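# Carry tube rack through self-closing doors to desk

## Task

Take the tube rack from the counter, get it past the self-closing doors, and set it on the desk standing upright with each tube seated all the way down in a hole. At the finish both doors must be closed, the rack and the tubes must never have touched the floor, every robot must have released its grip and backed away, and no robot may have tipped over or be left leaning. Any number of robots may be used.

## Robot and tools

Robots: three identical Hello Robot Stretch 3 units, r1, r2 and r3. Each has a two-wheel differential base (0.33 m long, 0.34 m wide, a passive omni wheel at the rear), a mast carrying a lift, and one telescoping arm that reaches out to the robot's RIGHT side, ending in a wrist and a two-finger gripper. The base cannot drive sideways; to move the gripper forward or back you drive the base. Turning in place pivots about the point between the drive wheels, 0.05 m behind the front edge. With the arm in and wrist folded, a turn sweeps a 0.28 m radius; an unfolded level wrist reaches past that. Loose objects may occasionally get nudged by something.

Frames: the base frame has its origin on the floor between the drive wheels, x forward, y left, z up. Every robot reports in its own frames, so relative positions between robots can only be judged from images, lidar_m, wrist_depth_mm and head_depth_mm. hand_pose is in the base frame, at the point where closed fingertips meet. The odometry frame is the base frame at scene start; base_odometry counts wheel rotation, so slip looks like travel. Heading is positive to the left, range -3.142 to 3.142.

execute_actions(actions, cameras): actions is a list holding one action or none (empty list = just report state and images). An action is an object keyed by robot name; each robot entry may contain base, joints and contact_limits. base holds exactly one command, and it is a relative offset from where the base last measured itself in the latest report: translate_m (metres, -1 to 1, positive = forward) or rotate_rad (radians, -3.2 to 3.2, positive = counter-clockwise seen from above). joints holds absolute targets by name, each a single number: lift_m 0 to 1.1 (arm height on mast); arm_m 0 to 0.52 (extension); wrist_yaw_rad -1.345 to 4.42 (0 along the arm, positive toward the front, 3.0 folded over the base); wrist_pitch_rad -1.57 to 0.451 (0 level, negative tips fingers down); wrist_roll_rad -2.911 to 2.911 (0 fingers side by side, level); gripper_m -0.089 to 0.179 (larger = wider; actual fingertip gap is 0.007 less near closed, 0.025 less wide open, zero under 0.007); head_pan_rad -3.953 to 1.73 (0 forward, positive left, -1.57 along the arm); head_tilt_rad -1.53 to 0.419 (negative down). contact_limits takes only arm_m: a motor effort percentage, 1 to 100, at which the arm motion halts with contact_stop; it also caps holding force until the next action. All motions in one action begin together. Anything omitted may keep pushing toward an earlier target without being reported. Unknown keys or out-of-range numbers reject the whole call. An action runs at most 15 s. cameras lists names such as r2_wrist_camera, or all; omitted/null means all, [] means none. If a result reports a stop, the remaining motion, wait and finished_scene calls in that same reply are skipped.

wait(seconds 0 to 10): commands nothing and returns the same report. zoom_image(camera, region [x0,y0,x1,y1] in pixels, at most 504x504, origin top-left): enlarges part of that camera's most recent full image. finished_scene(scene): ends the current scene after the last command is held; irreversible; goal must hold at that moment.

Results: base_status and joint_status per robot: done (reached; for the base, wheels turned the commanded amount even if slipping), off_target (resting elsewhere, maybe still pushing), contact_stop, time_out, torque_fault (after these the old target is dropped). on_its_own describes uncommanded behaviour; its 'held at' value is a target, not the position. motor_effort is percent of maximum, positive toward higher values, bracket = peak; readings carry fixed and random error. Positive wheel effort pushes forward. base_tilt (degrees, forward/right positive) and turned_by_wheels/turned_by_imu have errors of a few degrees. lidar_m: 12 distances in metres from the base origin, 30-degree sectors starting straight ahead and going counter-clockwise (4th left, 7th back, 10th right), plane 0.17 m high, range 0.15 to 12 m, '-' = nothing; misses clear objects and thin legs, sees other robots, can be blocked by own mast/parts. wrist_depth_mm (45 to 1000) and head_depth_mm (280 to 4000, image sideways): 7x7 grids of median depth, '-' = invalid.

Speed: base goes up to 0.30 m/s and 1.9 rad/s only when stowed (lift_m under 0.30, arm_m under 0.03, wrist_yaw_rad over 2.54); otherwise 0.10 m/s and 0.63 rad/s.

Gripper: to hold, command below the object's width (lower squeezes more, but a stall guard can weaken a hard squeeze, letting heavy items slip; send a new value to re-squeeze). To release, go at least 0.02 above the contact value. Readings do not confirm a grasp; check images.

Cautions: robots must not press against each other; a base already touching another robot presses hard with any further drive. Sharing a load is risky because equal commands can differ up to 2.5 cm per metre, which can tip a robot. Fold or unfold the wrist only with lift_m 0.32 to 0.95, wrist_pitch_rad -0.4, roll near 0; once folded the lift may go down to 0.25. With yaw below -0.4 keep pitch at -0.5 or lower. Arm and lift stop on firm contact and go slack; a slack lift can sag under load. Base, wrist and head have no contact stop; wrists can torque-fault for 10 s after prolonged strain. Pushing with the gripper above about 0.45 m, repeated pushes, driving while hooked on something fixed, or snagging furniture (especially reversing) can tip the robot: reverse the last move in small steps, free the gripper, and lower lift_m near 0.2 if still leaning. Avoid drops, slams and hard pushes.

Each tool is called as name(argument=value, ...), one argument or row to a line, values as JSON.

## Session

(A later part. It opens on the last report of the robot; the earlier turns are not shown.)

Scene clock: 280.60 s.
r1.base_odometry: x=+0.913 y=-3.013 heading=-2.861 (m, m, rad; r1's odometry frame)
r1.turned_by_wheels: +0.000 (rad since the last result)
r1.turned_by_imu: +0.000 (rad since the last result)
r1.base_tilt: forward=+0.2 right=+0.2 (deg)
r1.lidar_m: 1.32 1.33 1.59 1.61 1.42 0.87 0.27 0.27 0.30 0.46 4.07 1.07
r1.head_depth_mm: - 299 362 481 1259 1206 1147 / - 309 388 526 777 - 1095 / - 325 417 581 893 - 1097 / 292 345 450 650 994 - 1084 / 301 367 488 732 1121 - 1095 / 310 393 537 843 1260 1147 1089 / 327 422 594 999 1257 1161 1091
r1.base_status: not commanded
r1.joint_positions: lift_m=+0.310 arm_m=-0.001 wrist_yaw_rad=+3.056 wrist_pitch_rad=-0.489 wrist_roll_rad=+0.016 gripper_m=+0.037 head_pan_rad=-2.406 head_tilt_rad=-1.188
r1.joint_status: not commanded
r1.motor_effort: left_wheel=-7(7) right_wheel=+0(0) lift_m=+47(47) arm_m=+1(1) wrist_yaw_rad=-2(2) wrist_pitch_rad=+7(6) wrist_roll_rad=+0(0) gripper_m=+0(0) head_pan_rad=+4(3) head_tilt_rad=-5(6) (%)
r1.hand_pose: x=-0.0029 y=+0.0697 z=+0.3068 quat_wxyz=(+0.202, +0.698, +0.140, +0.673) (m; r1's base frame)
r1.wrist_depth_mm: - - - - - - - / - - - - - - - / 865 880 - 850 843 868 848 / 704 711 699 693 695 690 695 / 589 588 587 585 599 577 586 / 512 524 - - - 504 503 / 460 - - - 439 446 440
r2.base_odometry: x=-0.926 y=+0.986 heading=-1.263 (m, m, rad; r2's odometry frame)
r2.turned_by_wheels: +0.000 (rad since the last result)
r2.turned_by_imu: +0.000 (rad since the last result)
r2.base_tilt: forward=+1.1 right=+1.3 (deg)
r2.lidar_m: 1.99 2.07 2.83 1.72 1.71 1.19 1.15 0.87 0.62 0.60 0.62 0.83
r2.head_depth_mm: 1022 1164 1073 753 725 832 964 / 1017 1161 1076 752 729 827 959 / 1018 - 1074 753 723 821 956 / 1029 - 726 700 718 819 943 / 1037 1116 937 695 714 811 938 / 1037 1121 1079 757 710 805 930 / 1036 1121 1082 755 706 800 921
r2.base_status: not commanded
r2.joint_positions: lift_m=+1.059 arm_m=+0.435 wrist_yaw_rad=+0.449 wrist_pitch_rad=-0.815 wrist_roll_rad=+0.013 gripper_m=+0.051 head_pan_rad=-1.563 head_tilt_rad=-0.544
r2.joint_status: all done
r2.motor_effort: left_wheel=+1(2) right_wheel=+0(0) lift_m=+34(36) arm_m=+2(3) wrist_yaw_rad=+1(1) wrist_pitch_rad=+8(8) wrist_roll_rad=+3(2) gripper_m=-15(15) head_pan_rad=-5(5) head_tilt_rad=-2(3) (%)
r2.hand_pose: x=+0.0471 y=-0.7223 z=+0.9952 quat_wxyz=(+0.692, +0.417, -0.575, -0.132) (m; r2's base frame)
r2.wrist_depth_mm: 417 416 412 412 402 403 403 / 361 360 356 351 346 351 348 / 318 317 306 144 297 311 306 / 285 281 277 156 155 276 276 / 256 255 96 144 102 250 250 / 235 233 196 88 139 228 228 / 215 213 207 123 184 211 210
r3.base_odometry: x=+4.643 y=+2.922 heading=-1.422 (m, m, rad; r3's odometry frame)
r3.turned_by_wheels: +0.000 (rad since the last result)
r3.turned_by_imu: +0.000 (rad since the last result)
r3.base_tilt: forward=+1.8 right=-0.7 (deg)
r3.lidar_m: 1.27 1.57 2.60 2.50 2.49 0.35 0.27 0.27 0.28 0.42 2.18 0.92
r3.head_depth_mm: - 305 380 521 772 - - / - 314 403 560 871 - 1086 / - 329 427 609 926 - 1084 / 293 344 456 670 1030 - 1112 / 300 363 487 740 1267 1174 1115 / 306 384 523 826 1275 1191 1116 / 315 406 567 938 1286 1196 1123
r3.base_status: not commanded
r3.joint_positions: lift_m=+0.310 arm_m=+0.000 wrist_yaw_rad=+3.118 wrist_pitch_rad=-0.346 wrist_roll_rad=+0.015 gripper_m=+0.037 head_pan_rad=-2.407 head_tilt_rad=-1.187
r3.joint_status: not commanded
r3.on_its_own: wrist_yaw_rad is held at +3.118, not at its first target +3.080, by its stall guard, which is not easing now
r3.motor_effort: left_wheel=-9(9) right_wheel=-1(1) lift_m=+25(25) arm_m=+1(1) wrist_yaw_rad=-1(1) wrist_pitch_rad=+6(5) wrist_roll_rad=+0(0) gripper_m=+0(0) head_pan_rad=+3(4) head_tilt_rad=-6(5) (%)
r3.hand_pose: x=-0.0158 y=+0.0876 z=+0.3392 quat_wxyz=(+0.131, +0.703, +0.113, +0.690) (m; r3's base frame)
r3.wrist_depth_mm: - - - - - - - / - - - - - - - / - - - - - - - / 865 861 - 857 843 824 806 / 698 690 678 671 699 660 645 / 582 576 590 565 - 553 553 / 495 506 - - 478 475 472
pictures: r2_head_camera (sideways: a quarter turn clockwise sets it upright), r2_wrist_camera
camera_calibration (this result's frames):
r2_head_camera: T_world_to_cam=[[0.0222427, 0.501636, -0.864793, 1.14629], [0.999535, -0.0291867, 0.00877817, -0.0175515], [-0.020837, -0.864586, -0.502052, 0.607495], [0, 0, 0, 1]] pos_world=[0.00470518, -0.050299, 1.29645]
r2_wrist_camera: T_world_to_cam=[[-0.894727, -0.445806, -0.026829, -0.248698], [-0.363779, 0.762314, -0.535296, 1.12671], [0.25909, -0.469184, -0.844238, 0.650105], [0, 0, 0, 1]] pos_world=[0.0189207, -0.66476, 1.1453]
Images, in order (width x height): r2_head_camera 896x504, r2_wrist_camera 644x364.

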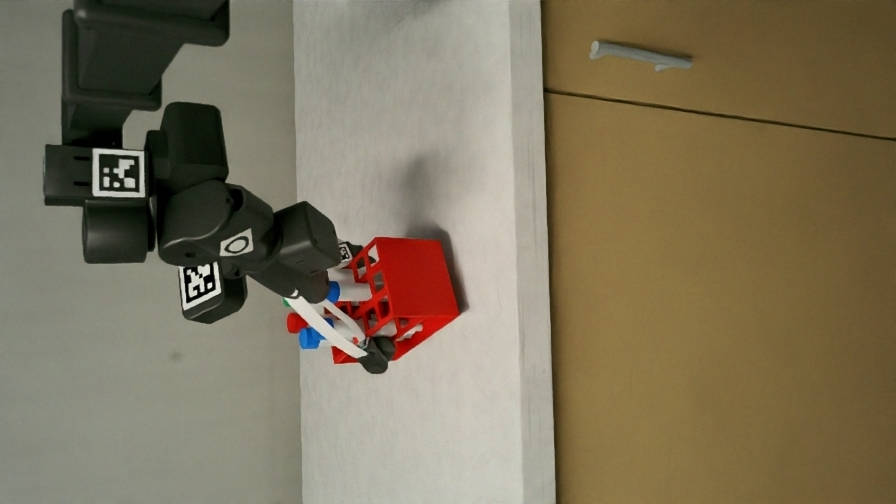

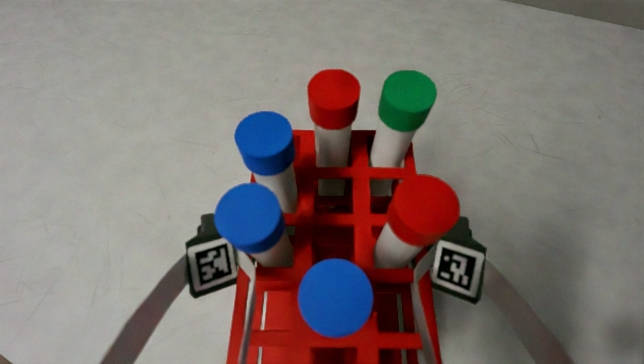

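execute_actions(
  actions=[
    {"r2":{"joints":{"arm_m":0,"wrist_yaw_rad":1.6,"head_pan_rad":0,"head_tilt_rad":-0.9}}},
  ],
  cameras=["r2_wrist_camera"],
)

execute_actions(
  actions=[
    {"r2":{"base":{"rotate_rad":1.6},"joints":{"lift_m":0.7,"wrist_yaw_rad":2.2}}},
  ],
  cameras=["r2_wrist_camera"],
)

execute_actions(
  actions=[
    {"r2":{"base":{"translate_m":1},"joints":{"head_pan_rad":0.9}}},
  ],
  cameras=["r2_wrist_camera","r2_nav_camera"],
)

Scene clock: 293.73 s.
r1.base_odometry: x=+0.913 y=-3.013 heading=-2.861 (m, m, rad; r1's odometry frame)
r1.turned_by_wheels: +0.000 (rad since the last result)
r1.turned_by_imu: +0.002 (rad since the last result)
r1.base_tilt: forward=+0.2 right=+0.1 (deg)
r1.lidar_m: 1.33 1.33 1.59 1.61 1.41 0.87 0.27 0.27 0.30 0.46 4.08 1.07
r1.head_depth_mm: - 300 363 481 1256 1207 1143 / - 309 388 526 777 - 1097 / - 324 417 581 890 - 1091 / 292 345 450 646 991 - 1089 / 302 367 490 735 1123 - 1093 / 311 393 537 844 1262 1151 1094 / 327 422 593 997 1248 1156 1084
r1.base_status: not commanded
r1.joint_positions: lift_m=+0.310 arm_m=-0.001 wrist_yaw_rad=+3.056 wrist_pitch_rad=-0.489 wrist_roll_rad=+0.016 gripper_m=+0.037 head_pan_rad=-2.406 head_tilt_rad=-1.188
r1.joint_status: not commanded
r1.motor_effort: left_wheel=-7(7) right_wheel=+0(0) lift_m=+47(47) arm_m=+0(0) wrist_yaw_rad=-2(1) wrist_pitch_rad=+6(6) wrist_roll_rad=+0(0) gripper_m=+0(1) head_pan_rad=+4(4) head_tilt_rad=-6(6) (%)
r1.hand_pose: x=-0.0029 y=+0.0697 z=+0.3068 quat_wxyz=(+0.202, +0.698, +0.140, +0.673) (m; r1's base frame)
r1.wrist_depth_mm: - - - - - - - / - - - - - - - / 866 882 - 842 870 859 858 / 696 693 707 703 693 711 683 / 589 590 594 586 598 584 582 / 504 523 - - - 506 504 / 457 - - - 442 445 439
r2.base_odometry: x=-0.926 y=+0.986 heading=-1.263 (m, m, rad; r2's odometry frame)
r2.turned_by_wheels: +0.000 (rad since the last result)
r2.turned_by_imu: +0.000 (rad since the last result)
r2.base_tilt: forward=+1.1 right=+1.3 (deg)
r2.lidar_m: 1.99 2.07 2.83 1.72 1.71 1.19 1.15 0.87 0.62 0.60 0.61 0.83
r2.head_depth_mm: 1872 2157 1955 1667 1442 339 1111 / 1855 2128 1942 1658 1450 1275 1149 / 1850 2136 1939 1662 1446 1279 1147 / 1856 2131 1936 1651 1445 1275 1152 / 1844 2120 1950 1648 1445 1280 1145 / 1840 2100 1940 1645 1437 1272 1144 / 1837 2106 1927 1644 1436 1272 1147
r2.base_status: not commanded
r2.joint_positions: lift_m=+1.059 arm_m=+0.003 wrist_yaw_rad=+1.600 wrist_pitch_rad=-0.815 wrist_roll_rad=+0.014 gripper_m=+0.051 head_pan_rad=-0.007 head_tilt_rad=-0.889
r2.joint_status: all done
joint sent to its limit — the command would take r2.arm_m past its lower limit, so that joint was sent only as far as its limit.
r2.motor_effort: left_wheel=+2(1) right_wheel=+0(0) lift_m=+34(34) arm_m=-3(3) wrist_yaw_rad=+1(3) wrist_pitch_rad=+8(9) wrist_roll_rad=+2(3) gripper_m=-14(14) head_pan_rad=+4(57) head_tilt_rad=-5(26) (%)
r2.hand_pose: x=+0.1367 y=-0.1435 z=+0.9951 quat_wxyz=(+0.652, +0.663, -0.256, +0.265) (m; r2's base frame)
r2.wrist_depth_mm: - - - - - 808 537 / - - - - - 794 529 / - - - 146 - 799 531 / - - - 156 155 789 531 / - - 97 144 100 741 520 / - - 196 88 137 699 518 / - - - 123 182 847 522
r3.base_odometry: x=+4.643 y=+2.922 heading=-1.422 (m, m, rad; r3's odometry frame)
r3.turned_by_wheels: +0.000 (rad since the last result)
r3.turned_by_imu: +0.001 (rad since the last result)
r3.base_tilt: forward=+1.7 right=-0.7 (deg)
r3.lidar_m: 1.27 1.58 2.60 2.50 2.50 0.35 0.27 0.27 0.28 0.42 2.18 0.92
r3.head_depth_mm: - 305 380 519 778 - - / - 314 403 562 868 - 1088 / - 329 427 610 924 - 1087 / 292 346 455 671 1029 - 1108 / 300 363 488 743 1254 1173 1113 / 306 383 524 824 1281 1194 1117 / 315 405 567 940 1283 1203 1126
r3.base_status: not commanded
r3.joint_positions: lift_m=+0.310 arm_m=+0.000 wrist_yaw_rad=+3.118 wrist_pitch_rad=-0.346 wrist_roll_rad=+0.015 gripper_m=+0.037 head_pan_rad=-2.407 head_tilt_rad=-1.187
r3.joint_status: not commanded
r3.on_its_own: wrist_yaw_rad is held at +3.118, not at its first target +3.080, by its stall guard, which is not easing now
r3.motor_effort: left_wheel=-9(9) right_wheel=-1(2) lift_m=+25(25) arm_m=+0(1) wrist_yaw_rad=-1(0) wrist_pitch_rad=+6(5) wrist_roll_rad=+0(0) gripper_m=+0(0) head_pan_rad=+3(4) head_tilt_rad=-5(5) (%)
r3.hand_pose: x=-0.0158 y=+0.0876 z=+0.3392 quat_wxyz=(+0.131, +0.703, +0.113, +0.690) (m; r3's base frame)
r3.wrist_depth_mm: - - - - - - - / - - - - - - - / - - - - - - - / 886 871 - 839 835 807 816 / 696 688 685 683 697 656 653 / 586 575 590 564 - 551 549 / 495 506 - - 478 473 474
pictures: r2_wrist_camera
camera_calibration (this result's frames):
r2_wrist_camera: T_world_to_cam=[[0.0415069, -0.998759, -0.0275407, -0.117064], [-0.844603, -0.0203476, -0.535007, 0.671189], [0.533782, 0.0454674, -0.844399, 0.934862], [0, 0, 0, 1]] pos_world=[0.0727342, -0.145768, 1.14526]
Images, in order (width x height): r2_wrist_camera 644x364.

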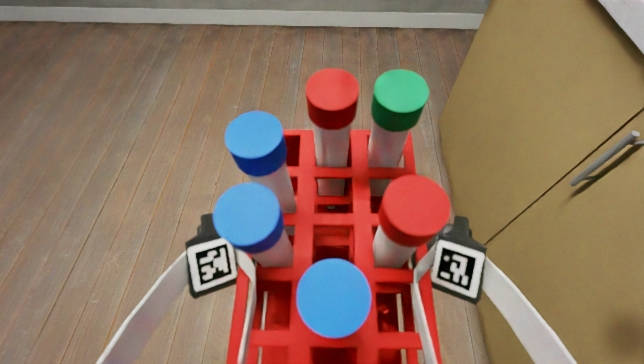

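Scene clock: 297.83 s.
r1.base_odometry: x=+0.913 y=-3.013 heading=-2.861 (m, m, rad; r1's odometry frame)
r1.turned_by_wheels: +0.000 (rad since the last result)
r1.turned_by_imu: +0.001 (rad since the last result)
r1.base_tilt: forward=+0.2 right=+0.1 (deg)
r1.lidar_m: 1.33 1.33 1.58 1.61 1.41 0.87 0.27 0.27 0.30 0.46 4.06 1.07
r1.head_depth_mm: - 300 362 480 1268 1207 1149 / - 309 387 526 781 - 1094 / - 325 417 583 890 - 1095 / 292 344 451 650 993 - 1087 / 302 367 491 733 1122 - 1101 / 310 393 537 845 1257 1147 1095 / 327 422 592 994 1247 1163 1084
r1.base_status: not commanded
r1.joint_positions: lift_m=+0.310 arm_m=-0.001 wrist_yaw_rad=+3.056 wrist_pitch_rad=-0.489 wrist_roll_rad=+0.016 gripper_m=+0.037 head_pan_rad=-2.406 head_tilt_rad=-1.188
r1.joint_status: not commanded
r1.motor_effort: left_wheel=-7(6) right_wheel=+0(0) lift_m=+47(47) arm_m=+0(1) wrist_yaw_rad=-1(1) wrist_pitch_rad=+6(6) wrist_roll_rad=-1(1) gripper_m=+0(0) head_pan_rad=+3(4) head_tilt_rad=-6(6) (%)
r1.hand_pose: x=-0.0029 y=+0.0697 z=+0.3068 quat_wxyz=(+0.202, +0.698, +0.140, +0.673) (m; r1's base frame)
r1.wrist_depth_mm: - - - - - - - / - - - - - - - / 858 857 - 866 857 858 858 / 705 686 700 705 705 683 700 / 578 589 595 595 605 591 580 / 504 522 - - - 515 510 / 458 - - - 445 445 443
r2.base_odometry: x=-0.926 y=+0.986 heading=+0.337 (m, m, rad; r2's odometry frame)
r2.turned_by_wheels: +1.600 (rad since the last result)
r2.turned_by_imu: +1.618 (rad since the last result)
r2.base_tilt: forward=+1.1 right=+1.3 (deg)
r2.lidar_m: 1.72 1.72 1.18 1.15 0.84 0.62 0.60 0.62 0.87 1.99 2.09 2.94
r2.head_depth_mm: 3006 2352 1961 1661 1452 1285 1152 / 2977 2357 1951 1666 1436 1279 1150 / 2972 2363 1940 1651 1442 1278 1148 / 2957 2357 1942 1650 1444 1277 1147 / 2953 2321 1922 1657 1435 1275 1144 / 1640 1953 1885 1647 1435 1271 1147 / 1736 1943 1916 1642 1432 1269 1142
r2.base_status: done
r2.joint_positions: lift_m=+0.700 arm_m=+0.003 wrist_yaw_rad=+2.198 wrist_pitch_rad=-0.816 wrist_roll_rad=+0.014 gripper_m=+0.051 head_pan_rad=-0.007 head_tilt_rad=-0.889
r2.joint_status: all done
r2.motor_effort: left_wheel=+0(6) right_wheel=+2(6) lift_m=+16(30) arm_m=-4(3) wrist_yaw_rad=+1(5) wrist_pitch_rad=+9(9) wrist_roll_rad=+2(2) gripper_m=-13(14) head_pan_rad=+4(5) head_tilt_rad=-5(5) (%)
r2.hand_pose: x=+0.1067 y=-0.0552 z=+0.6360 quat_wxyz=(+0.545, +0.709, -0.049, +0.446) (m; r2's base frame)
r2.wrist_depth_mm: 957 - - - - - - / - - - - - - - / - - - 160 - - - / 929 905 904 156 158 897 910 / 836 848 97 143 96 831 830 / 790 768 166 88 135 766 753 / - - 152 123 183 697 700
r3.base_odometry: x=+4.643 y=+2.922 heading=-1.422 (m, m, rad; r3's odometry frame)
r3.turned_by_wheels: +0.000 (rad since the last result)
r3.turned_by_imu: +0.001 (rad since the last result)
r3.base_tilt: forward=+1.7 right=-0.7 (deg)
r3.lidar_m: 1.27 1.71 2.60 2.49 2.49 0.35 0.27 0.27 0.28 0.42 2.19 0.91
r3.head_depth_mm: - 306 381 519 774 - - / - 314 402 561 868 - 1088 / - 329 428 610 925 - 1086 / 293 345 455 666 1032 - 1108 / 301 363 486 741 1255 1172 1116 / 307 383 523 830 1279 1194 1115 / 315 405 564 939 1289 1208 1120
r3.base_status: not commanded
r3.joint_positions: lift_m=+0.310 arm_m=+0.000 wrist_yaw_rad=+3.118 wrist_pitch_rad=-0.346 wrist_roll_rad=+0.015 gripper_m=+0.037 head_pan_rad=-2.407 head_tilt_rad=-1.187
r3.joint_status: not commanded
r3.on_its_own: wrist_yaw_rad is held at +3.118, not at its first target +3.080, by its stall guard, which is not easing now
r3.motor_effort: left_wheel=-9(9) right_wheel=-1(1) lift_m=+25(26) arm_m=+0(1) wrist_yaw_rad=-1(0) wrist_pitch_rad=+6(5) wrist_roll_rad=+0(0) gripper_m=+0(0) head_pan_rad=+6(4) head_tilt_rad=-6(6) (%)
r3.hand_pose: x=-0.0158 y=+0.0876 z=+0.3392 quat_wxyz=(+0.131, +0.703, +0.113, +0.690) (m; r3's base frame)
r3.wrist_depth_mm: - - - - - - - / - - - - - - - / - - - - - - - / 870 862 - 841 831 814 802 / 700 687 676 672 685 661 655 / 585 572 592 559 - 550 545 / 493 504 - - 478 475 471
pictures: r2_wrist_camera
camera_calibration (this result's frames):
r2_wrist_camera: T_world_to_cam=[[0.596817, -0.801904, -0.0275458, -0.0859713], [-0.686682, -0.492702, -0.53452, 0.412261], [0.415062, 0.337926, -0.844707, 0.672658], [0, 0, 0, 1]] pos_world=[0.0552069, -0.0931273, 0.786193]
Images, in order (width x height): r2_wrist_camera 644x364.

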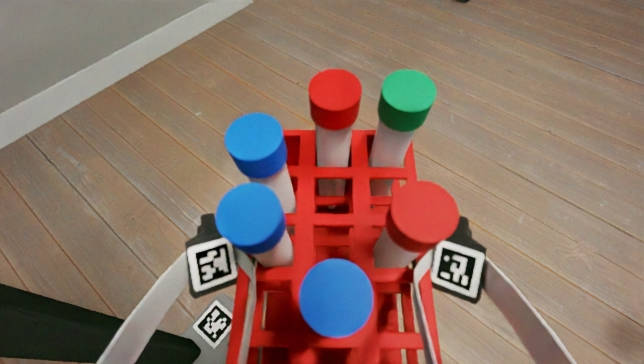

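Scene clock: 309.30 s.
r1.base_odometry: x=+0.913 y=-3.013 heading=-2.861 (m, m, rad; r1's odometry frame)
r1.turned_by_wheels: +0.000 (rad since the last result)
r1.turned_by_imu: +0.003 (rad since the last result)
r1.base_tilt: forward=+0.1 right=+0.2 (deg)
r1.lidar_m: 1.32 1.33 1.59 1.61 1.41 0.87 0.27 0.27 0.30 0.46 4.09 1.07
r1.head_depth_mm: - 300 362 481 1260 1211 1149 / - 309 388 526 776 - 1090 / - 324 416 582 886 - 1098 / 292 344 450 648 988 - 1092 / 302 367 490 734 1120 - 1094 / 311 393 536 844 1256 1149 1101 / 327 423 593 998 1253 1157 1078
r1.base_status: not commanded
r1.joint_positions: lift_m=+0.310 arm_m=-0.001 wrist_yaw_rad=+3.056 wrist_pitch_rad=-0.489 wrist_roll_rad=+0.016 gripper_m=+0.037 head_pan_rad=-2.406 head_tilt_rad=-1.188
r1.joint_status: not commanded
r1.motor_effort: left_wheel=-7(6) right_wheel=+0(0) lift_m=+47(47) arm_m=+0(0) wrist_yaw_rad=-2(1) wrist_pitch_rad=+6(7) wrist_roll_rad=-1(0) gripper_m=+0(0) head_pan_rad=+3(3) head_tilt_rad=-6(5) (%)
r1.hand_pose: x=-0.0029 y=+0.0697 z=+0.3068 quat_wxyz=(+0.202, +0.698, +0.140, +0.673) (m; r1's base frame)
r1.wrist_depth_mm: - - - - - - - / - - - - - - - / 855 859 - 841 860 864 885 / 701 690 707 688 707 686 698 / 590 590 588 576 608 580 581 / 509 515 - - - 508 502 / 457 - - - 442 442 437
r2.base_odometry: x=+0.018 y=+1.316 heading=+0.336 (m, m, rad; r2's odometry frame)
r2.turned_by_wheels: +0.000 (rad since the last result)
r2.turned_by_imu: +0.005 (rad since the last result)
r2.base_tilt: forward=+1.1 right=+1.3 (deg)
r2.lidar_m: 1.01 0.75 1.28 1.09 1.16 1.65 1.60 1.67 2.08 2.03 2.14 2.59
r2.head_depth_mm: 987 1100 1198 1064 1303 1281 1159 / 1058 1192 1283 1364 1287 1284 1149 / 1145 1302 1477 1619 1415 1282 1144 / 1274 1468 1733 1650 1438 1274 1148 / 2547 2325 1920 1647 1439 1278 1148 / 2840 2344 1926 1639 1431 1269 1141 / 2635 2324 1933 1645 1430 1270 1140
r2.base_status: done
r2.joint_positions: lift_m=+0.700 arm_m=+0.003 wrist_yaw_rad=+2.198 wrist_pitch_rad=-0.816 wrist_roll_rad=+0.014 gripper_m=+0.051 head_pan_rad=+0.893 head_tilt_rad=-0.889
r2.joint_status: all done
r2.motor_effort: left_wheel=-1(2) right_wheel=+2(6) lift_m=+16(16) arm_m=-4(3) wrist_yaw_rad=+1(1) wrist_pitch_rad=+9(9) wrist_roll_rad=+2(2) gripper_m=-14(14) head_pan_rad=+4(58) head_tilt_rad=-5(5) (%)
r2.hand_pose: x=+0.1067 y=-0.0552 z=+0.6360 quat_wxyz=(+0.545, +0.709, -0.049, +0.446) (m; r2's base frame)
r2.wrist_depth_mm: - - - - - - - / - - - 962 - - - / - - - 147 970 - - / 936 925 898 156 157 918 937 / 821 826 97 144 96 825 807 / 772 761 166 88 135 769 756 / - - 153 123 182 688 699
r3.base_odometry: x=+4.643 y=+2.922 heading=-1.422 (m, m, rad; r3's odometry frame)
r3.turned_by_wheels: +0.000 (rad since the last result)
r3.turned_by_imu: +0.002 (rad since the last result)
r3.base_tilt: forward=+1.8 right=-0.7 (deg)
r3.lidar_m: 1.26 0.79 0.78 2.50 2.50 0.35 0.27 0.27 0.28 0.42 2.18 0.92
r3.head_depth_mm: - 305 380 519 775 - - / - 314 403 561 867 - 1081 / - 328 428 610 927 - 1085 / 292 345 454 669 1035 - 1110 / 300 364 487 736 1260 1163 1114 / 306 383 524 826 1277 1189 1119 / 315 404 566 940 1290 1194 1121
r3.base_status: not commanded
r3.joint_positions: lift_m=+0.310 arm_m=+0.000 wrist_yaw_rad=+3.118 wrist_pitch_rad=-0.346 wrist_roll_rad=+0.015 gripper_m=+0.037 head_pan_rad=-2.407 head_tilt_rad=-1.187
r3.joint_status: not commanded
r3.on_its_own: wrist_yaw_rad is held at +3.118, not at its first target +3.080, by its stall guard, which is not easing now
r3.motor_effort: left_wheel=-9(9) right_wheel=+0(2) lift_m=+25(25) arm_m=+1(0) wrist_yaw_rad=+1(1) wrist_pitch_rad=+6(6) wrist_roll_rad=+0(0) gripper_m=+0(0) head_pan_rad=+5(5) head_tilt_rad=-4(5) (%)
r3.hand_pose: x=-0.0158 y=+0.0876 z=+0.3392 quat_wxyz=(+0.131, +0.703, +0.113, +0.690) (m; r3's base frame)
r3.wrist_depth_mm: - - - - - - - / - - - - - - - / - - - - - 825 687 / 869 885 - 840 833 783 650 / 691 688 658 668 682 656 649 / 581 575 584 562 - 555 550 / 490 498 - - 479 476 471
pictures: r2_nav_camera (sideways: a quarter turn counterclockwise sets it upright), r2_wrist_camera
camera_calibration (this result's frames):
r2_nav_camera: T_world_to_cam=[[0.481279, 0.607323, 0.632083, -0.781213], [0.769802, -0.637728, 0.0266047, 0.00993099], [0.419255, 0.473775, -0.774444, 0.966417], [0, 0, 0, 1]] pos_world=[-0.0368376, 0.0229178, 1.24196]
r2_wrist_camera: T_world_to_cam=[[0.596833, -0.801893, -0.0275458, -0.0859694], [-0.686673, -0.492715, -0.53452, 0.41226], [0.415056, 0.337934, -0.844707, 0.672659], [0, 0, 0, 1]] pos_world=[0.0552059, -0.0931259, 0.786193]
Images, in order (width x height): r2_nav_camera 672x504, r2_wrist_camera 644x364.

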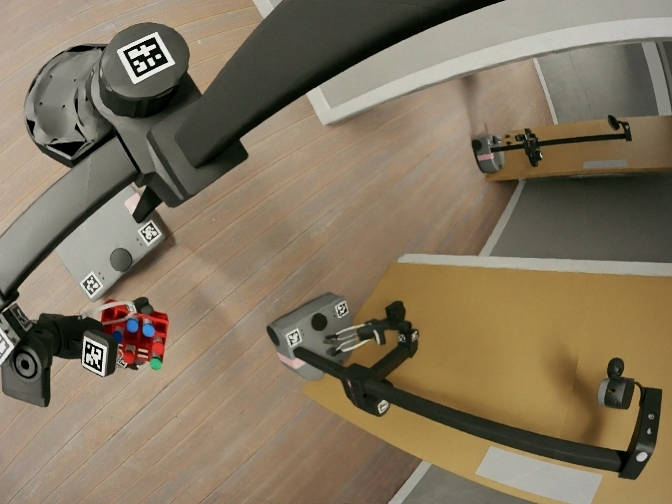

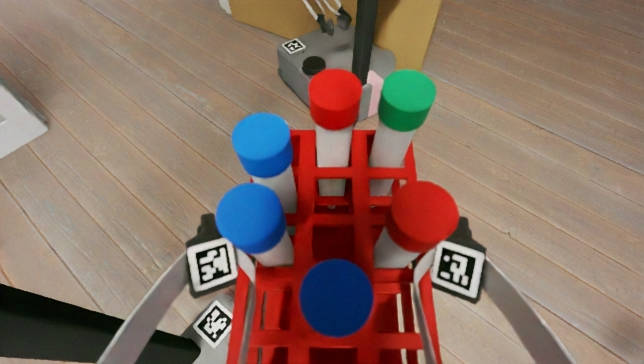

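execute_actions(
  actions=[
    {"r2":{"base":{"rotate_rad":1.2},"joints":{"head_pan_rad":0}}},
  ],
  cameras=[],
)

execute_actions(
  actions=[
    {"r2":{"base":{"translate_m":1}}},
  ],
  cameras=["r2_nav_camera"],
)

execute_actions(
  actions=[
    {"r2":{"base":{"rotate_rad":0.33}}},
  ],
  cameras=["r2_nav_camera"],
)

Scene clock: 320.57 s.
r1.base_odometry: x=+0.913 y=-3.013 heading=-2.861 (m, m, rad; r1's odometry frame)
r1.turned_by_wheels: +0.000 (rad since the last result)
r1.turned_by_imu: +0.001 (rad since the last result)
r1.base_tilt: forward=+0.2 right=+0.1 (deg)
r1.lidar_m: 1.33 1.33 1.59 1.60 1.41 0.87 0.27 0.27 0.30 0.46 4.07 1.07
r1.head_depth_mm: - 300 362 482 1267 1207 1150 / - 309 388 526 775 - 1090 / - 325 416 582 890 - 1091 / 292 344 450 648 991 - 1082 / 302 367 490 734 1121 - 1098 / 311 392 536 840 1260 1150 1092 / 328 422 593 991 1242 1159 1088
r1.base_status: not commanded
r1.joint_positions: lift_m=+0.310 arm_m=-0.001 wrist_yaw_rad=+3.056 wrist_pitch_rad=-0.489 wrist_roll_rad=+0.016 gripper_m=+0.037 head_pan_rad=-2.406 head_tilt_rad=-1.188
r1.joint_status: not commanded
r1.motor_effort: left_wheel=-6(6) right_wheel=+0(0) lift_m=+47(47) arm_m=+1(1) wrist_yaw_rad=+0(0) wrist_pitch_rad=+6(6) wrist_roll_rad=+0(1) gripper_m=+0(0) head_pan_rad=+4(3) head_tilt_rad=-6(5) (%)
r1.hand_pose: x=-0.0029 y=+0.0697 z=+0.3068 quat_wxyz=(+0.202, +0.698, +0.140, +0.673) (m; r1's base frame)
r1.wrist_depth_mm: - - - - - - - / - - - - - - - / 850 852 - 851 851 868 834 / 680 697 706 716 700 698 689 / 599 595 589 572 602 586 565 / 504 520 - - - 509 501 / 451 - - - 444 442 444
r2.base_odometry: x=+0.018 y=+1.316 heading=+1.536 (m, m, rad; r2's odometry frame)
r2.turned_by_wheels: +1.200 (rad since the last result)
r2.turned_by_imu: +1.213 (rad since the last result)
r2.base_tilt: forward=+1.1 right=+1.3 (deg)
r2.lidar_m: 2.62 1.09 1.24 1.61 1.60 1.78 2.04 2.03 2.28 2.53 0.75 0.78
r2.head_depth_mm: 2252 1397 1511 1612 1351 1265 1151 / 2689 2356 1896 1669 1452 1281 1152 / 2954 2344 1952 1661 1447 1278 1148 / 2601 2354 1943 1665 1438 1276 1146 / 2664 2323 1940 1660 1436 1274 1144 / 2928 2333 1929 1620 1431 1273 1143 / 2914 2248 1325 1508 1439 1274 1141
r2.base_status: done
r2.joint_positions: lift_m=+0.700 arm_m=+0.003 wrist_yaw_rad=+2.198 wrist_pitch_rad=-0.816 wrist_roll_rad=+0.014 gripper_m=+0.051 head_pan_rad=+0.007 head_tilt_rad=-0.889
r2.joint_status: all done
r2.motor_effort: left_wheel=-1(5) right_wheel=+2(7) lift_m=+16(16) arm_m=-4(4) wrist_yaw_rad=+2(2) wrist_pitch_rad=+9(9) wrist_roll_rad=+2(2) gripper_m=-14(14) head_pan_rad=-5(59) head_tilt_rad=-5(4) (%)
r2.hand_pose: x=+0.1067 y=-0.0552 z=+0.6360 quat_wxyz=(+0.545, +0.709, -0.049, +0.446) (m; r2's base frame)
r2.wrist_depth_mm: - - - - - - - / - - - - - - - / - - - 147 986 - - / 940 935 894 156 158 903 914 / 855 854 97 144 96 821 769 / 778 769 166 88 135 764 679 / - - 152 123 182 696 680
r3.base_odometry: x=+4.643 y=+2.922 heading=-1.422 (m, m, rad; r3's odometry frame)
r3.turned_by_wheels: +0.000 (rad since the last result)
r3.turned_by_imu: +0.001 (rad since the last result)
r3.base_tilt: forward=+1.7 right=-0.8 (deg)
r3.lidar_m: 1.27 0.94 0.78 2.50 2.49 0.35 0.27 0.27 0.28 0.42 2.18 0.92
r3.head_depth_mm: - 305 380 519 775 - - / - 314 402 561 867 - 1080 / - 329 427 612 925 - 1085 / 293 345 456 670 1032 - 1113 / 300 363 487 741 1251 1178 1117 / 306 383 523 829 1270 1195 1119 / 315 405 566 942 1289 1201 1119
r3.base_status: not commanded
r3.joint_positions: lift_m=+0.310 arm_m=+0.000 wrist_yaw_rad=+3.118 wrist_pitch_rad=-0.346 wrist_roll_rad=+0.015 gripper_m=+0.037 head_pan_rad=-2.407 head_tilt_rad=-1.187
r3.joint_status: not commanded
r3.on_its_own: wrist_yaw_rad is held at +3.118, not at its first target +3.080, by its stall guard, which is not easing now
r3.motor_effort: left_wheel=-9(9) right_wheel=-2(0) lift_m=+25(26) arm_m=+1(0) wrist_yaw_rad=-1(1) wrist_pitch_rad=+6(6) wrist_roll_rad=+0(0) gripper_m=+0(0) head_pan_rad=+4(4) head_tilt_rad=-5(5) (%)
r3.hand_pose: x=-0.0158 y=+0.0876 z=+0.3392 quat_wxyz=(+0.131, +0.703, +0.113, +0.690) (m; r3's base frame)
r3.wrist_depth_mm: - - - - - - - / - - - - - - - / - - - - - 736 710 / 868 853 - 830 810 753 744 / 695 683 672 678 681 652 655 / 578 575 588 556 - 551 546 / 498 498 - - 485 473 468
pictures: none
No camera images: the call's "cameras" was empty. Leave "cameras" out to get every camera's image.

Scene clock: 332.03 s.
r1.base_odometry: x=+0.913 y=-3.013 heading=-2.861 (m, m, rad; r1's odometry frame)
r1.turned_by_wheels: +0.000 (rad since the last result)
r1.turned_by_imu: +0.003 (rad since the last result)
r1.base_tilt: forward=+0.2 right=+0.1 (deg)
r1.lidar_m: 1.33 1.33 1.59 1.61 1.41 0.87 0.27 0.27 0.30 0.46 4.06 1.07
r1.head_depth_mm: - 300 362 481 1262 1211 1146 / - 309 388 528 778 - 1092 / - 324 417 580 891 - 1089 / 292 345 449 649 988 - 1083 / 302 367 489 732 1124 - 1093 / 311 393 536 842 1257 1152 1089 / 327 423 592 991 1249 1164 1084
r1.base_status: not commanded
r1.joint_positions: lift_m=+0.310 arm_m=-0.001 wrist_yaw_rad=+3.056 wrist_pitch_rad=-0.489 wrist_roll_rad=+0.016 gripper_m=+0.037 head_pan_rad=-2.406 head_tilt_rad=-1.188
r1.joint_status: not commanded
r1.motor_effort: left_wheel=-6(7) right_wheel=+0(0) lift_m=+47(47) arm_m=+0(0) wrist_yaw_rad=-1(2) wrist_pitch_rad=+6(6) wrist_roll_rad=-1(1) gripper_m=-1(1) head_pan_rad=+3(4) head_tilt_rad=-6(6) (%)
r1.hand_pose: x=-0.0029 y=+0.0697 z=+0.3068 quat_wxyz=(+0.202, +0.698, +0.140, +0.673) (m; r1's base frame)
r1.wrist_depth_mm: - - - - - - - / - - - - - - - / 894 850 - 843 859 848 838 / 704 702 700 692 705 697 689 / 588 582 588 577 609 579 583 / 503 525 - - - 504 499 / 455 - - - 443 438 445
r2.base_odometry: x=+0.053 y=+2.315 heading=+1.536 (m, m, rad; r2's odometry frame)
r2.turned_by_wheels: +0.000 (rad since the last result)
r2.turned_by_imu: +0.005 (rad since the last result)
r2.base_tilt: forward=+1.1 right=+1.4 (deg)
r2.lidar_m: 1.61 2.01 0.35 0.34 2.03 2.15 2.99 2.98 0.57 0.56 0.54 1.33
r2.head_depth_mm: 1820 1955 1953 1651 1448 1285 1150 / 2169 2233 1945 1661 1449 1281 1148 / 1746 2214 1942 1648 1438 1279 1151 / 1704 1975 1891 1655 1437 1279 1144 / 1791 1995 1887 1656 1443 1275 1147 / 2939 2328 1934 1657 1435 1270 1142 / 2920 2339 1923 1652 1432 1271 1142
r2.base_status: done
r2.joint_positions: lift_m=+0.700 arm_m=+0.003 wrist_yaw_rad=+2.198 wrist_pitch_rad=-0.816 wrist_roll_rad=+0.014 gripper_m=+0.051 head_pan_rad=+0.007 head_tilt_rad=-0.889
r2.joint_status: not commanded
r2.motor_effort: left_wheel=-1(2) right_wheel=+2(5) lift_m=+16(16) arm_m=-3(3) wrist_yaw_rad=+2(2) wrist_pitch_rad=+9(9) wrist_roll_rad=+2(2) gripper_m=-13(14) head_pan_rad=-4(4) head_tilt_rad=-5(5) (%)
r2.hand_pose: x=+0.1067 y=-0.0552 z=+0.6360 quat_wxyz=(+0.545, +0.709, -0.049, +0.446) (m; r2's base frame)
r2.wrist_depth_mm: 348 - - - - - - / 358 - - - - - - / 391 498 - 147 953 - - / 618 536 695 156 158 931 904 / 863 722 97 144 96 844 829 / 788 768 167 88 135 767 752 / - - 152 123 182 690 601
r3.base_odometry: x=+4.643 y=+2.922 heading=-1.422 (m, m, rad; r3's odometry frame)
r3.turned_by_wheels: +0.000 (rad since the last result)
r3.turned_by_imu: +0.002 (rad since the last result)
r3.base_tilt: forward=+1.7 right=-0.8 (deg)
r3.lidar_m: 1.26 2.28 2.59 2.49 2.49 0.35 0.27 0.27 0.28 0.42 2.18 0.57
r3.head_depth_mm: - 305 381 519 778 - - / - 314 403 560 870 - 1083 / - 329 428 610 922 - 1087 / 293 345 457 670 1034 - 1109 / 300 363 487 744 1251 1166 1111 / 306 383 524 828 1269 1195 1119 / 315 406 565 944 1296 1190 1043
r3.base_status: not commanded
r3.joint_positions: lift_m=+0.310 arm_m=+0.000 wrist_yaw_rad=+3.118 wrist_pitch_rad=-0.346 wrist_roll_rad=+0.015 gripper_m=+0.037 head_pan_rad=-2.407 head_tilt_rad=-1.187
r3.joint_status: not commanded
r3.on_its_own: wrist_yaw_rad is held at +3.118, not at its first target +3.080, by its stall guard, which is not easing now
r3.motor_effort: left_wheel=-9(9) right_wheel=+0(1) lift_m=+26(26) arm_m=+0(1) wrist_yaw_rad=+0(0) wrist_pitch_rad=+5(5) wrist_roll_rad=+0(0) gripper_m=+0(0) head_pan_rad=+5(4) head_tilt_rad=-5(5) (%)
r3.hand_pose: x=-0.0158 y=+0.0876 z=+0.3392 quat_wxyz=(+0.131, +0.703, +0.113, +0.690) (m; r3's base frame)
r3.wrist_depth_mm: - - - - - - - / - - - - - - - / - - - - - - - / 886 866 - 835 826 836 795 / 694 686 661 666 692 652 652 / 579 577 593 563 - 548 551 / 493 502 - - 482 470 473
pictures: r2_nav_camera (sideways: a quarter turn counterclockwise sets it upright)
camera_calibration (this result's frames):
r2_nav_camera: T_world_to_cam=[[0.774867, 0.0115582, 0.632019, -0.78292], [-0.00679027, -0.999623, 0.0266058, 0.0146667], [0.632088, -0.0249075, -0.774496, 0.965187], [0, 0, 0, 1]] pos_world=[-0.00332451, 0.0477508, 1.24196]
Images, in order (width x height): r2_nav_camera 672x504.

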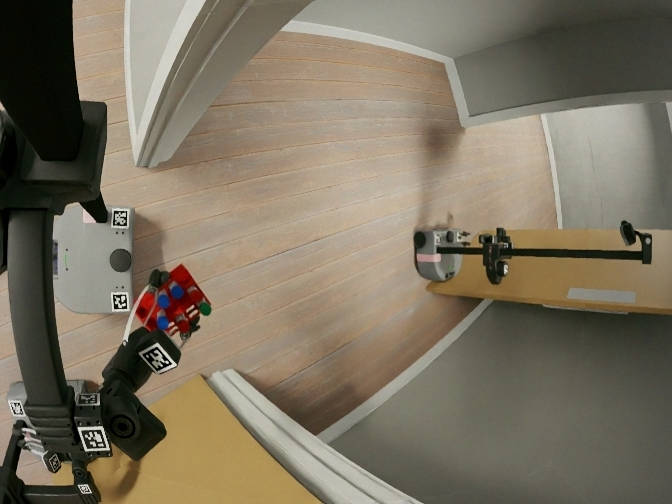

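Scene clock: 333.50 s.
r1.base_odometry: x=+0.913 y=-3.013 heading=-2.861 (m, m, rad; r1's odometry frame)
r1.turned_by_wheels: +0.000 (rad since the last result)
r1.turned_by_imu: +0.000 (rad since the last result)
r1.base_tilt: forward=+0.2 right=+0.1 (deg)
r1.lidar_m: 1.32 1.33 1.59 1.61 1.41 0.87 0.27 0.27 0.30 0.46 4.09 1.07
r1.head_depth_mm: - 300 363 481 1259 1209 1147 / - 309 388 526 776 - 1091 / - 324 417 583 886 - 1094 / 293 344 450 648 994 - 1077 / 302 367 490 732 1121 - 1095 / 311 393 537 843 1256 1152 1090 / 327 422 592 994 1245 1156 1082
r1.base_status: not commanded
r1.joint_positions: lift_m=+0.310 arm_m=-0.001 wrist_yaw_rad=+3.056 wrist_pitch_rad=-0.489 wrist_roll_rad=+0.016 gripper_m=+0.037 head_pan_rad=-2.406 head_tilt_rad=-1.188
r1.joint_status: not commanded
r1.motor_effort: left_wheel=-6(7) right_wheel=+0(0) lift_m=+47(47) arm_m=+0(0) wrist_yaw_rad=-2(2) wrist_pitch_rad=+6(6) wrist_roll_rad=-1(1) gripper_m=+0(0) head_pan_rad=+3(4) head_tilt_rad=-5(5) (%)
r1.hand_pose: x=-0.0029 y=+0.0697 z=+0.3068 quat_wxyz=(+0.202, +0.698, +0.140, +0.673) (m; r1's base frame)
r1.wrist_depth_mm: - - - - - - - / - - - - - - - / 843 855 - 858 859 853 837 / 716 698 689 695 685 691 687 / 591 583 586 586 598 586 570 / 511 523 - - - 504 497 / 458 - - - 440 444 444
r2.base_odometry: x=+0.053 y=+2.315 heading=+1.866 (m, m, rad; r2's odometry frame)
r2.turned_by_wheels: +0.330 (rad since the last result)
r2.turned_by_imu: +0.333 (rad since the last result)
r2.base_tilt: forward=+1.0 right=+1.3 (deg)
r2.lidar_m: 1.73 1.27 0.33 0.64 2.00 2.74 2.98 0.57 0.59 0.54 0.59 1.61
r2.head_depth_mm: 1732 1899 1862 1670 1452 1279 1152 / 2888 2152 1864 1661 1446 1280 1150 / 2979 2355 1945 1653 1445 1279 1147 / 2956 2333 1938 1652 1443 1283 1143 / 2923 2327 1940 1651 1445 1270 1148 / 2330 2319 1929 1650 1435 1270 1143 / 2326 2318 1933 1653 1442 1272 1124
r2.base_status: done
r2.joint_positions: lift_m=+0.700 arm_m=+0.003 wrist_yaw_rad=+2.198 wrist_pitch_rad=-0.816 wrist_roll_rad=+0.014 gripper_m=+0.051 head_pan_rad=+0.007 head_tilt_rad=-0.889
r2.joint_status: not commanded
r2.motor_effort: left_wheel=-1(5) right_wheel=+2(4) lift_m=+16(16) arm_m=-3(3) wrist_yaw_rad=+2(2) wrist_pitch_rad=+9(9) wrist_roll_rad=+2(2) gripper_m=-15(13) head_pan_rad=-4(5) head_tilt_rad=-5(6) (%)
r2.hand_pose: x=+0.1067 y=-0.0552 z=+0.6360 quat_wxyz=(+0.545, +0.709, -0.049, +0.446) (m; r2's base frame)
r2.wrist_depth_mm: 477 356 - - - - - / - 404 - - - - - / - 618 518 146 971 - - / 942 914 567 156 158 938 909 / 851 849 96 144 96 825 816 / 778 777 166 88 135 751 753 / - - 152 122 183 684 699
r3.base_odometry: x=+4.643 y=+2.922 heading=-1.422 (m, m, rad; r3's odometry frame)
r3.turned_by_wheels: +0.000 (rad since the last result)
r3.turned_by_imu: +0.000 (rad since the last result)
r3.base_tilt: forward=+1.7 right=-0.7 (deg)
r3.lidar_m: 1.27 2.27 2.59 2.49 2.49 0.35 0.27 0.27 0.28 0.42 2.18 0.58
r3.head_depth_mm: - 306 381 519 771 - - / - 314 402 561 868 - 1089 / - 329 427 611 921 - 1091 / 293 345 455 669 1032 - 1110 / 300 364 487 740 1252 1170 1108 / 306 384 524 826 1275 1192 1113 / 315 405 566 940 1290 1196 1004
r3.base_status: not commanded
r3.joint_positions: lift_m=+0.310 arm_m=+0.000 wrist_yaw_rad=+3.118 wrist_pitch_rad=-0.346 wrist_roll_rad=+0.015 gripper_m=+0.037 head_pan_rad=-2.407 head_tilt_rad=-1.187
r3.joint_status: not commanded
r3.on_its_own: wrist_yaw_rad is held at +3.118, not at its first target +3.080, by its stall guard, which is not easing now
r3.motor_effort: left_wheel=-9(9) right_wheel=-2(0) lift_m=+26(26) arm_m=+1(0) wrist_yaw_rad=+0(0) wrist_pitch_rad=+6(5) wrist_roll_rad=+0(0) gripper_m=+0(0) head_pan_rad=+5(3) head_tilt_rad=-5(5) (%)
r3.hand_pose: x=-0.0158 y=+0.0876 z=+0.3392 quat_wxyz=(+0.131, +0.703, +0.113, +0.690) (m; r3's base frame)
r3.wrist_depth_mm: - - - - - - - / - - - - - - - / - - - - - - - / 871 855 - 830 844 830 803 / 696 686 664 674 686 655 655 / 579 576 590 562 - 559 545 / 497 502 - - 481 471 471
pictures: r2_nav_camera (sideways: a quarter turn counterclockwise sets it upright)
camera_calibration (this result's frames):
r2_nav_camera: T_world_to_cam=[[0.774867, 0.0115123, 0.632019, -0.78292], [-0.00684951, -0.999623, 0.0266058, 0.0146671], [0.632087, -0.024945, -0.774496, 0.965187], [0, 0, 0, 1]] pos_world=[-0.00332168, 0.0477513, 1.24196]
Images, in order (width x height): r2_nav_camera 672x504.

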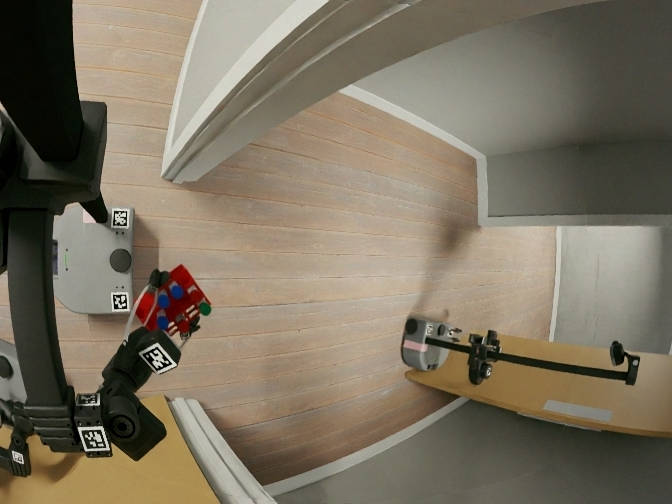

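execute_actions(
  actions=[
    {"r2":{"base":{"translate_m":1}},"r3":{"base":{"rotate_rad":0.7}}},
  ],
  cameras=["r2_nav_camera","r3_nav_camera"],
)

execute_actions(
  actions=[
    {"r2":{"base":{"translate_m":0.5}},"r3":{"base":{"translate_m":0.5}}},
  ],
  cameras=["r2_nav_camera","r3_nav_camera"],
)

Scene clock: 350.43 s.
r1.base_odometry: x=+0.913 y=-3.013 heading=-2.861 (m, m, rad; r1's odometry frame)
r1.turned_by_wheels: +0.000 (rad since the last result)
r1.turned_by_imu: +0.004 (rad since the last result)
r1.base_tilt: forward=+0.2 right=+0.2 (deg)
r1.lidar_m: 1.32 1.33 0.80 1.60 1.41 0.87 0.27 0.27 0.30 0.46 4.08 1.07
r1.head_depth_mm: - 300 363 481 1262 1217 1147 / - 309 388 527 779 - 1089 / - 324 417 581 889 - 1094 / 292 344 450 649 994 - 1083 / 302 367 490 731 1121 - 1095 / 311 393 536 842 1251 1149 1093 / 328 422 592 994 1249 1164 1087
r1.base_status: not commanded
r1.joint_positions: lift_m=+0.310 arm_m=-0.001 wrist_yaw_rad=+3.056 wrist_pitch_rad=-0.489 wrist_roll_rad=+0.016 gripper_m=+0.037 head_pan_rad=-2.406 head_tilt_rad=-1.188
r1.joint_status: not commanded
r1.motor_effort: left_wheel=-7(7) right_wheel=+0(0) lift_m=+47(47) arm_m=+1(0) wrist_yaw_rad=-2(2) wrist_pitch_rad=+6(6) wrist_roll_rad=-1(1) gripper_m=+0(1) head_pan_rad=+4(4) head_tilt_rad=-6(6) (%)
r1.hand_pose: x=-0.0029 y=+0.0697 z=+0.3068 quat_wxyz=(+0.202, +0.698, +0.140, +0.673) (m; r1's base frame)
r1.wrist_depth_mm: - - - - - - - / - - - - 824 - - / 887 887 - 852 830 866 846 / 700 709 701 694 689 692 676 / 588 588 590 585 595 574 575 / 505 525 - - - 504 505 / 460 - - - 440 439 437
r2.base_odometry: x=-0.238 y=+3.272 heading=+1.866 (m, m, rad; r2's odometry frame)
r2.turned_by_wheels: +0.000 (rad since the last result)
r2.turned_by_imu: +0.005 (rad since the last result)
r2.base_tilt: forward=+1.1 right=+1.3 (deg)
r2.lidar_m: 1.51 1.23 0.92 0.89 0.93 0.77 1.51 0.94 1.07 1.20 0.93 0.71
r2.head_depth_mm: 2977 2379 1855 1667 1276 1258 1149 / 2971 2349 1952 1661 1436 1282 1148 / 2994 2356 1960 1657 1446 1281 1147 / 2976 2338 1937 1655 1446 1279 1147 / 2962 2345 1924 1651 1435 1274 1145 / 2633 1651 1840 1638 1436 1275 1143 / 1373 1580 1819 1643 1442 1275 1146
r2.base_status: done
r2.joint_positions: lift_m=+0.700 arm_m=+0.003 wrist_yaw_rad=+2.198 wrist_pitch_rad=-0.816 wrist_roll_rad=+0.014 gripper_m=+0.051 head_pan_rad=+0.007 head_tilt_rad=-0.889
r2.joint_status: not commanded
r2.motor_effort: left_wheel=+0(3) right_wheel=+2(6) lift_m=+16(16) arm_m=-3(4) wrist_yaw_rad=+2(2) wrist_pitch_rad=+9(9) wrist_roll_rad=+2(2) gripper_m=-14(14) head_pan_rad=-5(5) head_tilt_rad=-4(4) (%)
r2.hand_pose: x=+0.1067 y=-0.0552 z=+0.6360 quat_wxyz=(+0.545, +0.709, -0.049, +0.446) (m; r2's base frame)
r2.wrist_depth_mm: 788 899 - - - - - / 817 - - - - - - / 883 - - 147 996 - - / 904 906 880 156 158 916 896 / 848 840 97 144 96 811 673 / 793 772 166 88 135 749 651 / - - 152 123 183 693 690
r3.base_odometry: x=+4.643 y=+2.922 heading=-0.722 (m, m, rad; r3's odometry frame)
r3.turned_by_wheels: +0.700 (rad since the last result)
r3.turned_by_imu: +0.673 (rad since the last result)
r3.base_tilt: forward=+1.7 right=-0.7 (deg)
r3.lidar_m: 2.29 2.67 2.49 2.53 0.32 0.27 0.27 0.31 0.53 1.49 0.91 1.77
r3.head_depth_mm: 344 396 465 562 693 - - / 393 461 557 701 917 - 1080 / 456 551 692 934 1261 - 1093 / 544 685 918 1340 1296 - 1112 / 716 1599 1498 1378 1291 1179 1121 / 1836 1660 1504 1394 1292 1193 1124 / 1822 1652 1519 1401 1285 1195 1116
r3.base_status: done
r3.joint_positions: lift_m=+0.310 arm_m=+0.000 wrist_yaw_rad=+3.118 wrist_pitch_rad=-0.346 wrist_roll_rad=+0.015 gripper_m=+0.037 head_pan_rad=-2.407 head_tilt_rad=-1.187
r3.joint_status: not commanded
r3.on_its_own: wrist_yaw_rad is held at +3.118, not at its first target +3.080, by its stall guard, which is not easing now
r3.motor_effort: left_wheel=-9(60) right_wheel=-5(19) lift_m=+25(25) arm_m=+0(1) wrist_yaw_rad=+0(0) wrist_pitch_rad=+5(5) wrist_roll_rad=+0(0) gripper_m=+0(0) head_pan_rad=+5(4) head_tilt_rad=-5(4) (%)
r3.hand_pose: x=-0.0158 y=+0.0876 z=+0.3392 quat_wxyz=(+0.131, +0.703, +0.113, +0.690) (m; r3's base frame)
r3.wrist_depth_mm: 263 326 - - - - - / 266 344 - - - - - / 271 354 - - - - - / 272 357 - 843 838 825 788 / 278 365 659 672 671 647 646 / 283 374 514 558 - 548 548 / 287 363 - - 483 476 470
pictures: r2_nav_camera (sideways: a quarter turn counterclockwise sets it upright), r3_nav_camera (sideways: a quarter turn counterclockwise sets it upright)
camera_calibration (this result's frames):
r2_nav_camera: T_world_to_cam=[[0.774875, 0.0115124, 0.632009, -0.782908], [-0.00684914, -0.999623, 0.026606, 0.0146669], [0.632077, -0.024945, -0.774504, 0.965197], [0, 0, 0, 1]] pos_world=[-0.00332242, 0.0477513, 1.24196]
r3_nav_camera: T_world_to_cam=[[-0.730411, -0.602504, 0.321698, -0.369597], [-0.647996, 0.760156, -0.047579, 0.11853], [-0.215875, -0.243211, -0.945646, 1.18456], [0, 0, 0, 1]] pos_world=[0.0625661, -0.024686, 1.24472]
Images, in order (width x height): r2_nav_camera 672x504, r3_nav_camera 672x504.

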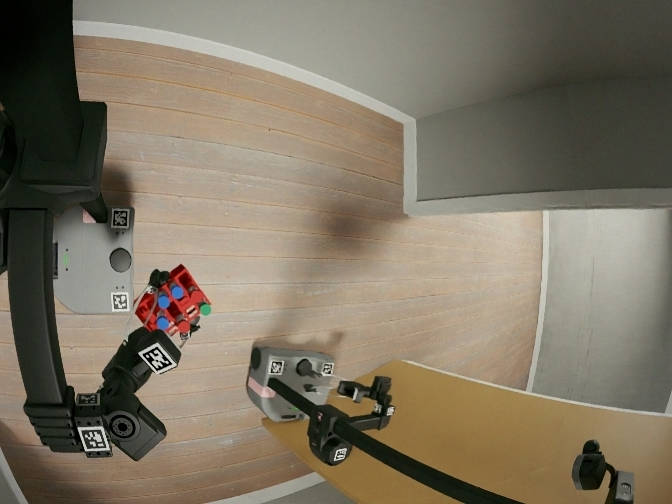

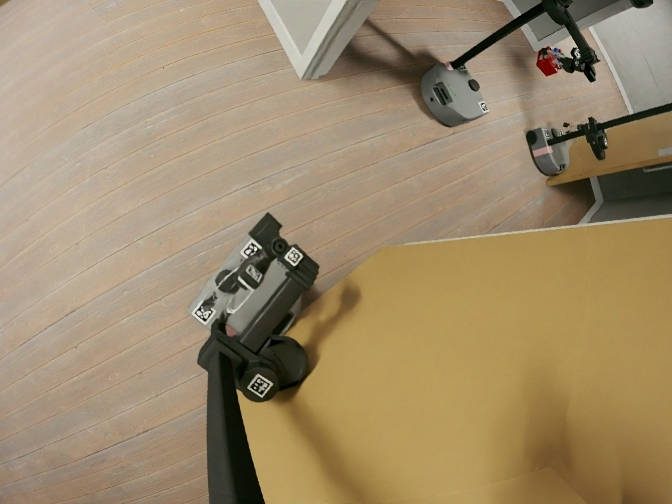

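Scene clock: 356.90 s.
r1.base_odometry: x=+0.913 y=-3.013 heading=-2.861 (m, m, rad; r1's odometry frame)
r1.turned_by_wheels: +0.000 (rad since the last result)
r1.turned_by_imu: +0.002 (rad since the last result)
r1.base_tilt: forward=+0.1 right=+0.1 (deg)
r1.lidar_m: 1.32 0.45 1.59 1.61 1.41 0.87 0.27 0.27 0.30 0.46 4.07 1.07
r1.head_depth_mm: - 300 363 481 1257 1209 1148 / - 309 388 526 775 - 1095 / - 325 416 581 891 - 1093 / 292 344 451 648 988 - 1087 / 302 367 490 734 1118 - 1091 / 311 392 536 845 1263 1152 1090 / 327 423 592 997 1252 1160 1082
r1.base_status: not commanded
r1.joint_positions: lift_m=+0.310 arm_m=-0.001 wrist_yaw_rad=+3.056 wrist_pitch_rad=-0.489 wrist_roll_rad=+0.016 gripper_m=+0.037 head_pan_rad=-2.406 head_tilt_rad=-1.188
r1.joint_status: not commanded
r1.motor_effort: left_wheel=-6(7) right_wheel=+0(0) lift_m=+46(47) arm_m=+0(0) wrist_yaw_rad=-2(1) wrist_pitch_rad=+7(6) wrist_roll_rad=+0(1) gripper_m=-1(0) head_pan_rad=+4(3) head_tilt_rad=-6(6) (%)
r1.hand_pose: x=-0.0029 y=+0.0697 z=+0.3068 quat_wxyz=(+0.202, +0.698, +0.140, +0.673) (m; r1's base frame)
r1.wrist_depth_mm: - - - - - - - / - - - - - - - / 865 867 - 854 809 545 542 / 697 705 701 698 681 450 427 / 583 598 583 581 578 432 438 / 517 521 - - - 487 510 / 453 - - - 437 440 441
r2.base_odometry: x=-0.384 y=+3.750 heading=+1.866 (m, m, rad; r2's odometry frame)
r2.turned_by_wheels: +0.000 (rad since the last result)
r2.turned_by_imu: +0.002 (rad since the last result)
r2.base_tilt: forward=+1.1 right=+1.3 (deg)
r2.lidar_m: 1.04 1.02 0.90 0.88 0.92 1.26 1.25 1.37 1.25 0.46 0.45 0.92
r2.head_depth_mm: 3026 2385 1955 1654 1451 1284 1153 / 2970 2354 1954 1665 1446 1280 1149 / 2986 2352 1943 1656 1445 1277 1153 / 2943 2338 1936 1649 1441 1271 1151 / 2948 2341 1933 1643 1445 1280 1148 / 2966 2332 1892 1549 1441 1273 1144 / 950 1044 1221 1478 1433 1276 1141
r2.base_status: done
r2.joint_positions: lift_m=+0.700 arm_m=+0.003 wrist_yaw_rad=+2.198 wrist_pitch_rad=-0.816 wrist_roll_rad=+0.014 gripper_m=+0.051 head_pan_rad=+0.007 head_tilt_rad=-0.889
r2.joint_status: not commanded
r2.motor_effort: left_wheel=-1(3) right_wheel=+2(7) lift_m=+16(16) arm_m=-4(3) wrist_yaw_rad=+2(2) wrist_pitch_rad=+9(9) wrist_roll_rad=+2(2) gripper_m=-14(14) head_pan_rad=-4(4) head_tilt_rad=-5(5) (%)
r2.hand_pose: x=+0.1067 y=-0.0552 z=+0.6360 quat_wxyz=(+0.545, +0.709, -0.049, +0.446) (m; r2's base frame)
r2.wrist_depth_mm: 737 885 - - - - - / 791 989 - - - - - / 859 - - 147 987 - - / 904 953 904 156 157 921 904 / 838 838 97 144 96 843 818 / 781 775 166 88 135 752 750 / - - 152 123 182 708 693
r3.base_odometry: x=+5.018 y=+2.591 heading=-0.722 (m, m, rad; r3's odometry frame)
r3.turned_by_wheels: +0.000 (rad since the last result)
r3.turned_by_imu: +0.004 (rad since the last result)
r3.base_tilt: forward=+1.7 right=-0.8 (deg)
r3.lidar_m: 1.83 2.46 2.29 2.32 2.47 2.31 0.27 0.47 2.10 0.86 1.09 1.81
r3.head_depth_mm: 789 774 755 736 778 - - / 1721 1286 1240 1195 1159 - 1082 / 1817 1637 1492 1378 1289 - 1091 / 1828 1661 1508 1385 1302 - 1109 / 1835 1674 1516 1382 1306 1172 1112 / 1847 1655 1500 1389 1289 1197 1126 / 1828 1681 1518 1380 1287 1200 1119
r3.base_status: done
r3.joint_positions: lift_m=+0.310 arm_m=+0.000 wrist_yaw_rad=+3.118 wrist_pitch_rad=-0.346 wrist_roll_rad=+0.015 gripper_m=+0.037 head_pan_rad=-2.406 head_tilt_rad=-1.187
r3.joint_status: not commanded
r3.on_its_own: wrist_yaw_rad is held at +3.118, not at its first target +3.080, by its stall guard, which is not easing now; right_wheel is at rest, and its effort (-20) is outside its rest range (-18 to +18)
r3.motor_effort: left_wheel=-7(8) right_wheel=-20(20) lift_m=+26(25) arm_m=+1(1) wrist_yaw_rad=+0(0) wrist_pitch_rad=+5(6) wrist_roll_rad=+0(0) gripper_m=+0(0) head_pan_rad=+4(4) head_tilt_rad=-6(5) (%)
r3.hand_pose: x=-0.0158 y=+0.0876 z=+0.3392 quat_wxyz=(+0.131, +0.703, +0.113, +0.690) (m; r3's base frame)
r3.wrist_depth_mm: - - - - - - - / - - - - - - - / - - - - - - - / 873 852 - 847 834 822 804 / 692 689 661 665 692 661 651 / 584 565 585 557 - 555 549 / 493 509 - - 480 470 470
pictures: r2_nav_camera (sideways: a quarter turn counterclockwise sets it upright), r3_nav_camera (sideways: a quarter turn counterclockwise sets it upright)
camera_calibration (this result's frames):
r2_nav_camera: T_world_to_cam=[[0.774884, 0.0115124, 0.631998, -0.782893], [-0.00684872, -0.999623, 0.0266062, 0.0146666], [0.632066, -0.0249451, -0.774513, 0.965209], [0, 0, 0, 1]] pos_world=[-0.0033233, 0.0477513, 1.24196]
r3_nav_camera: T_world_to_cam=[[-0.7303, -0.602637, 0.321698, -0.369598], [-0.648135, 0.760038, -0.047579, 0.118531], [-0.21583, -0.243251, -0.945646, 1.18456], [0, 0, 0, 1]] pos_world=[0.0625706, -0.0246757, 1.24472]
Images, in order (width x height): r2_nav_camera 672x504, r3_nav_camera 672x504.

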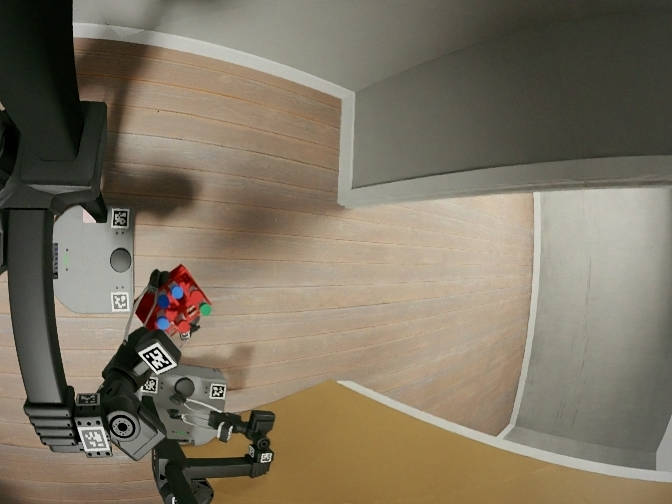

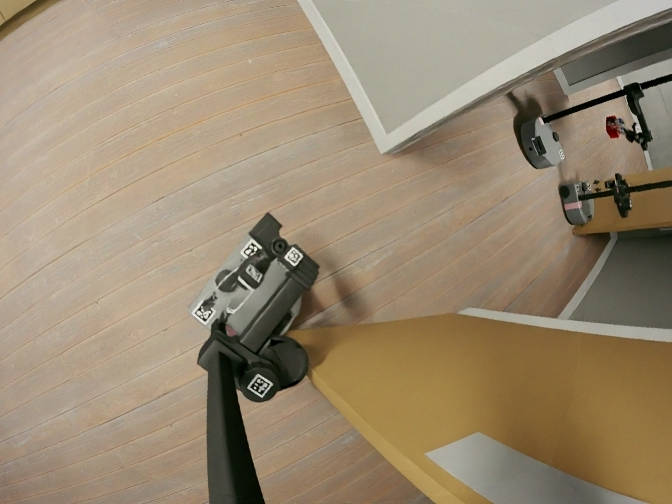

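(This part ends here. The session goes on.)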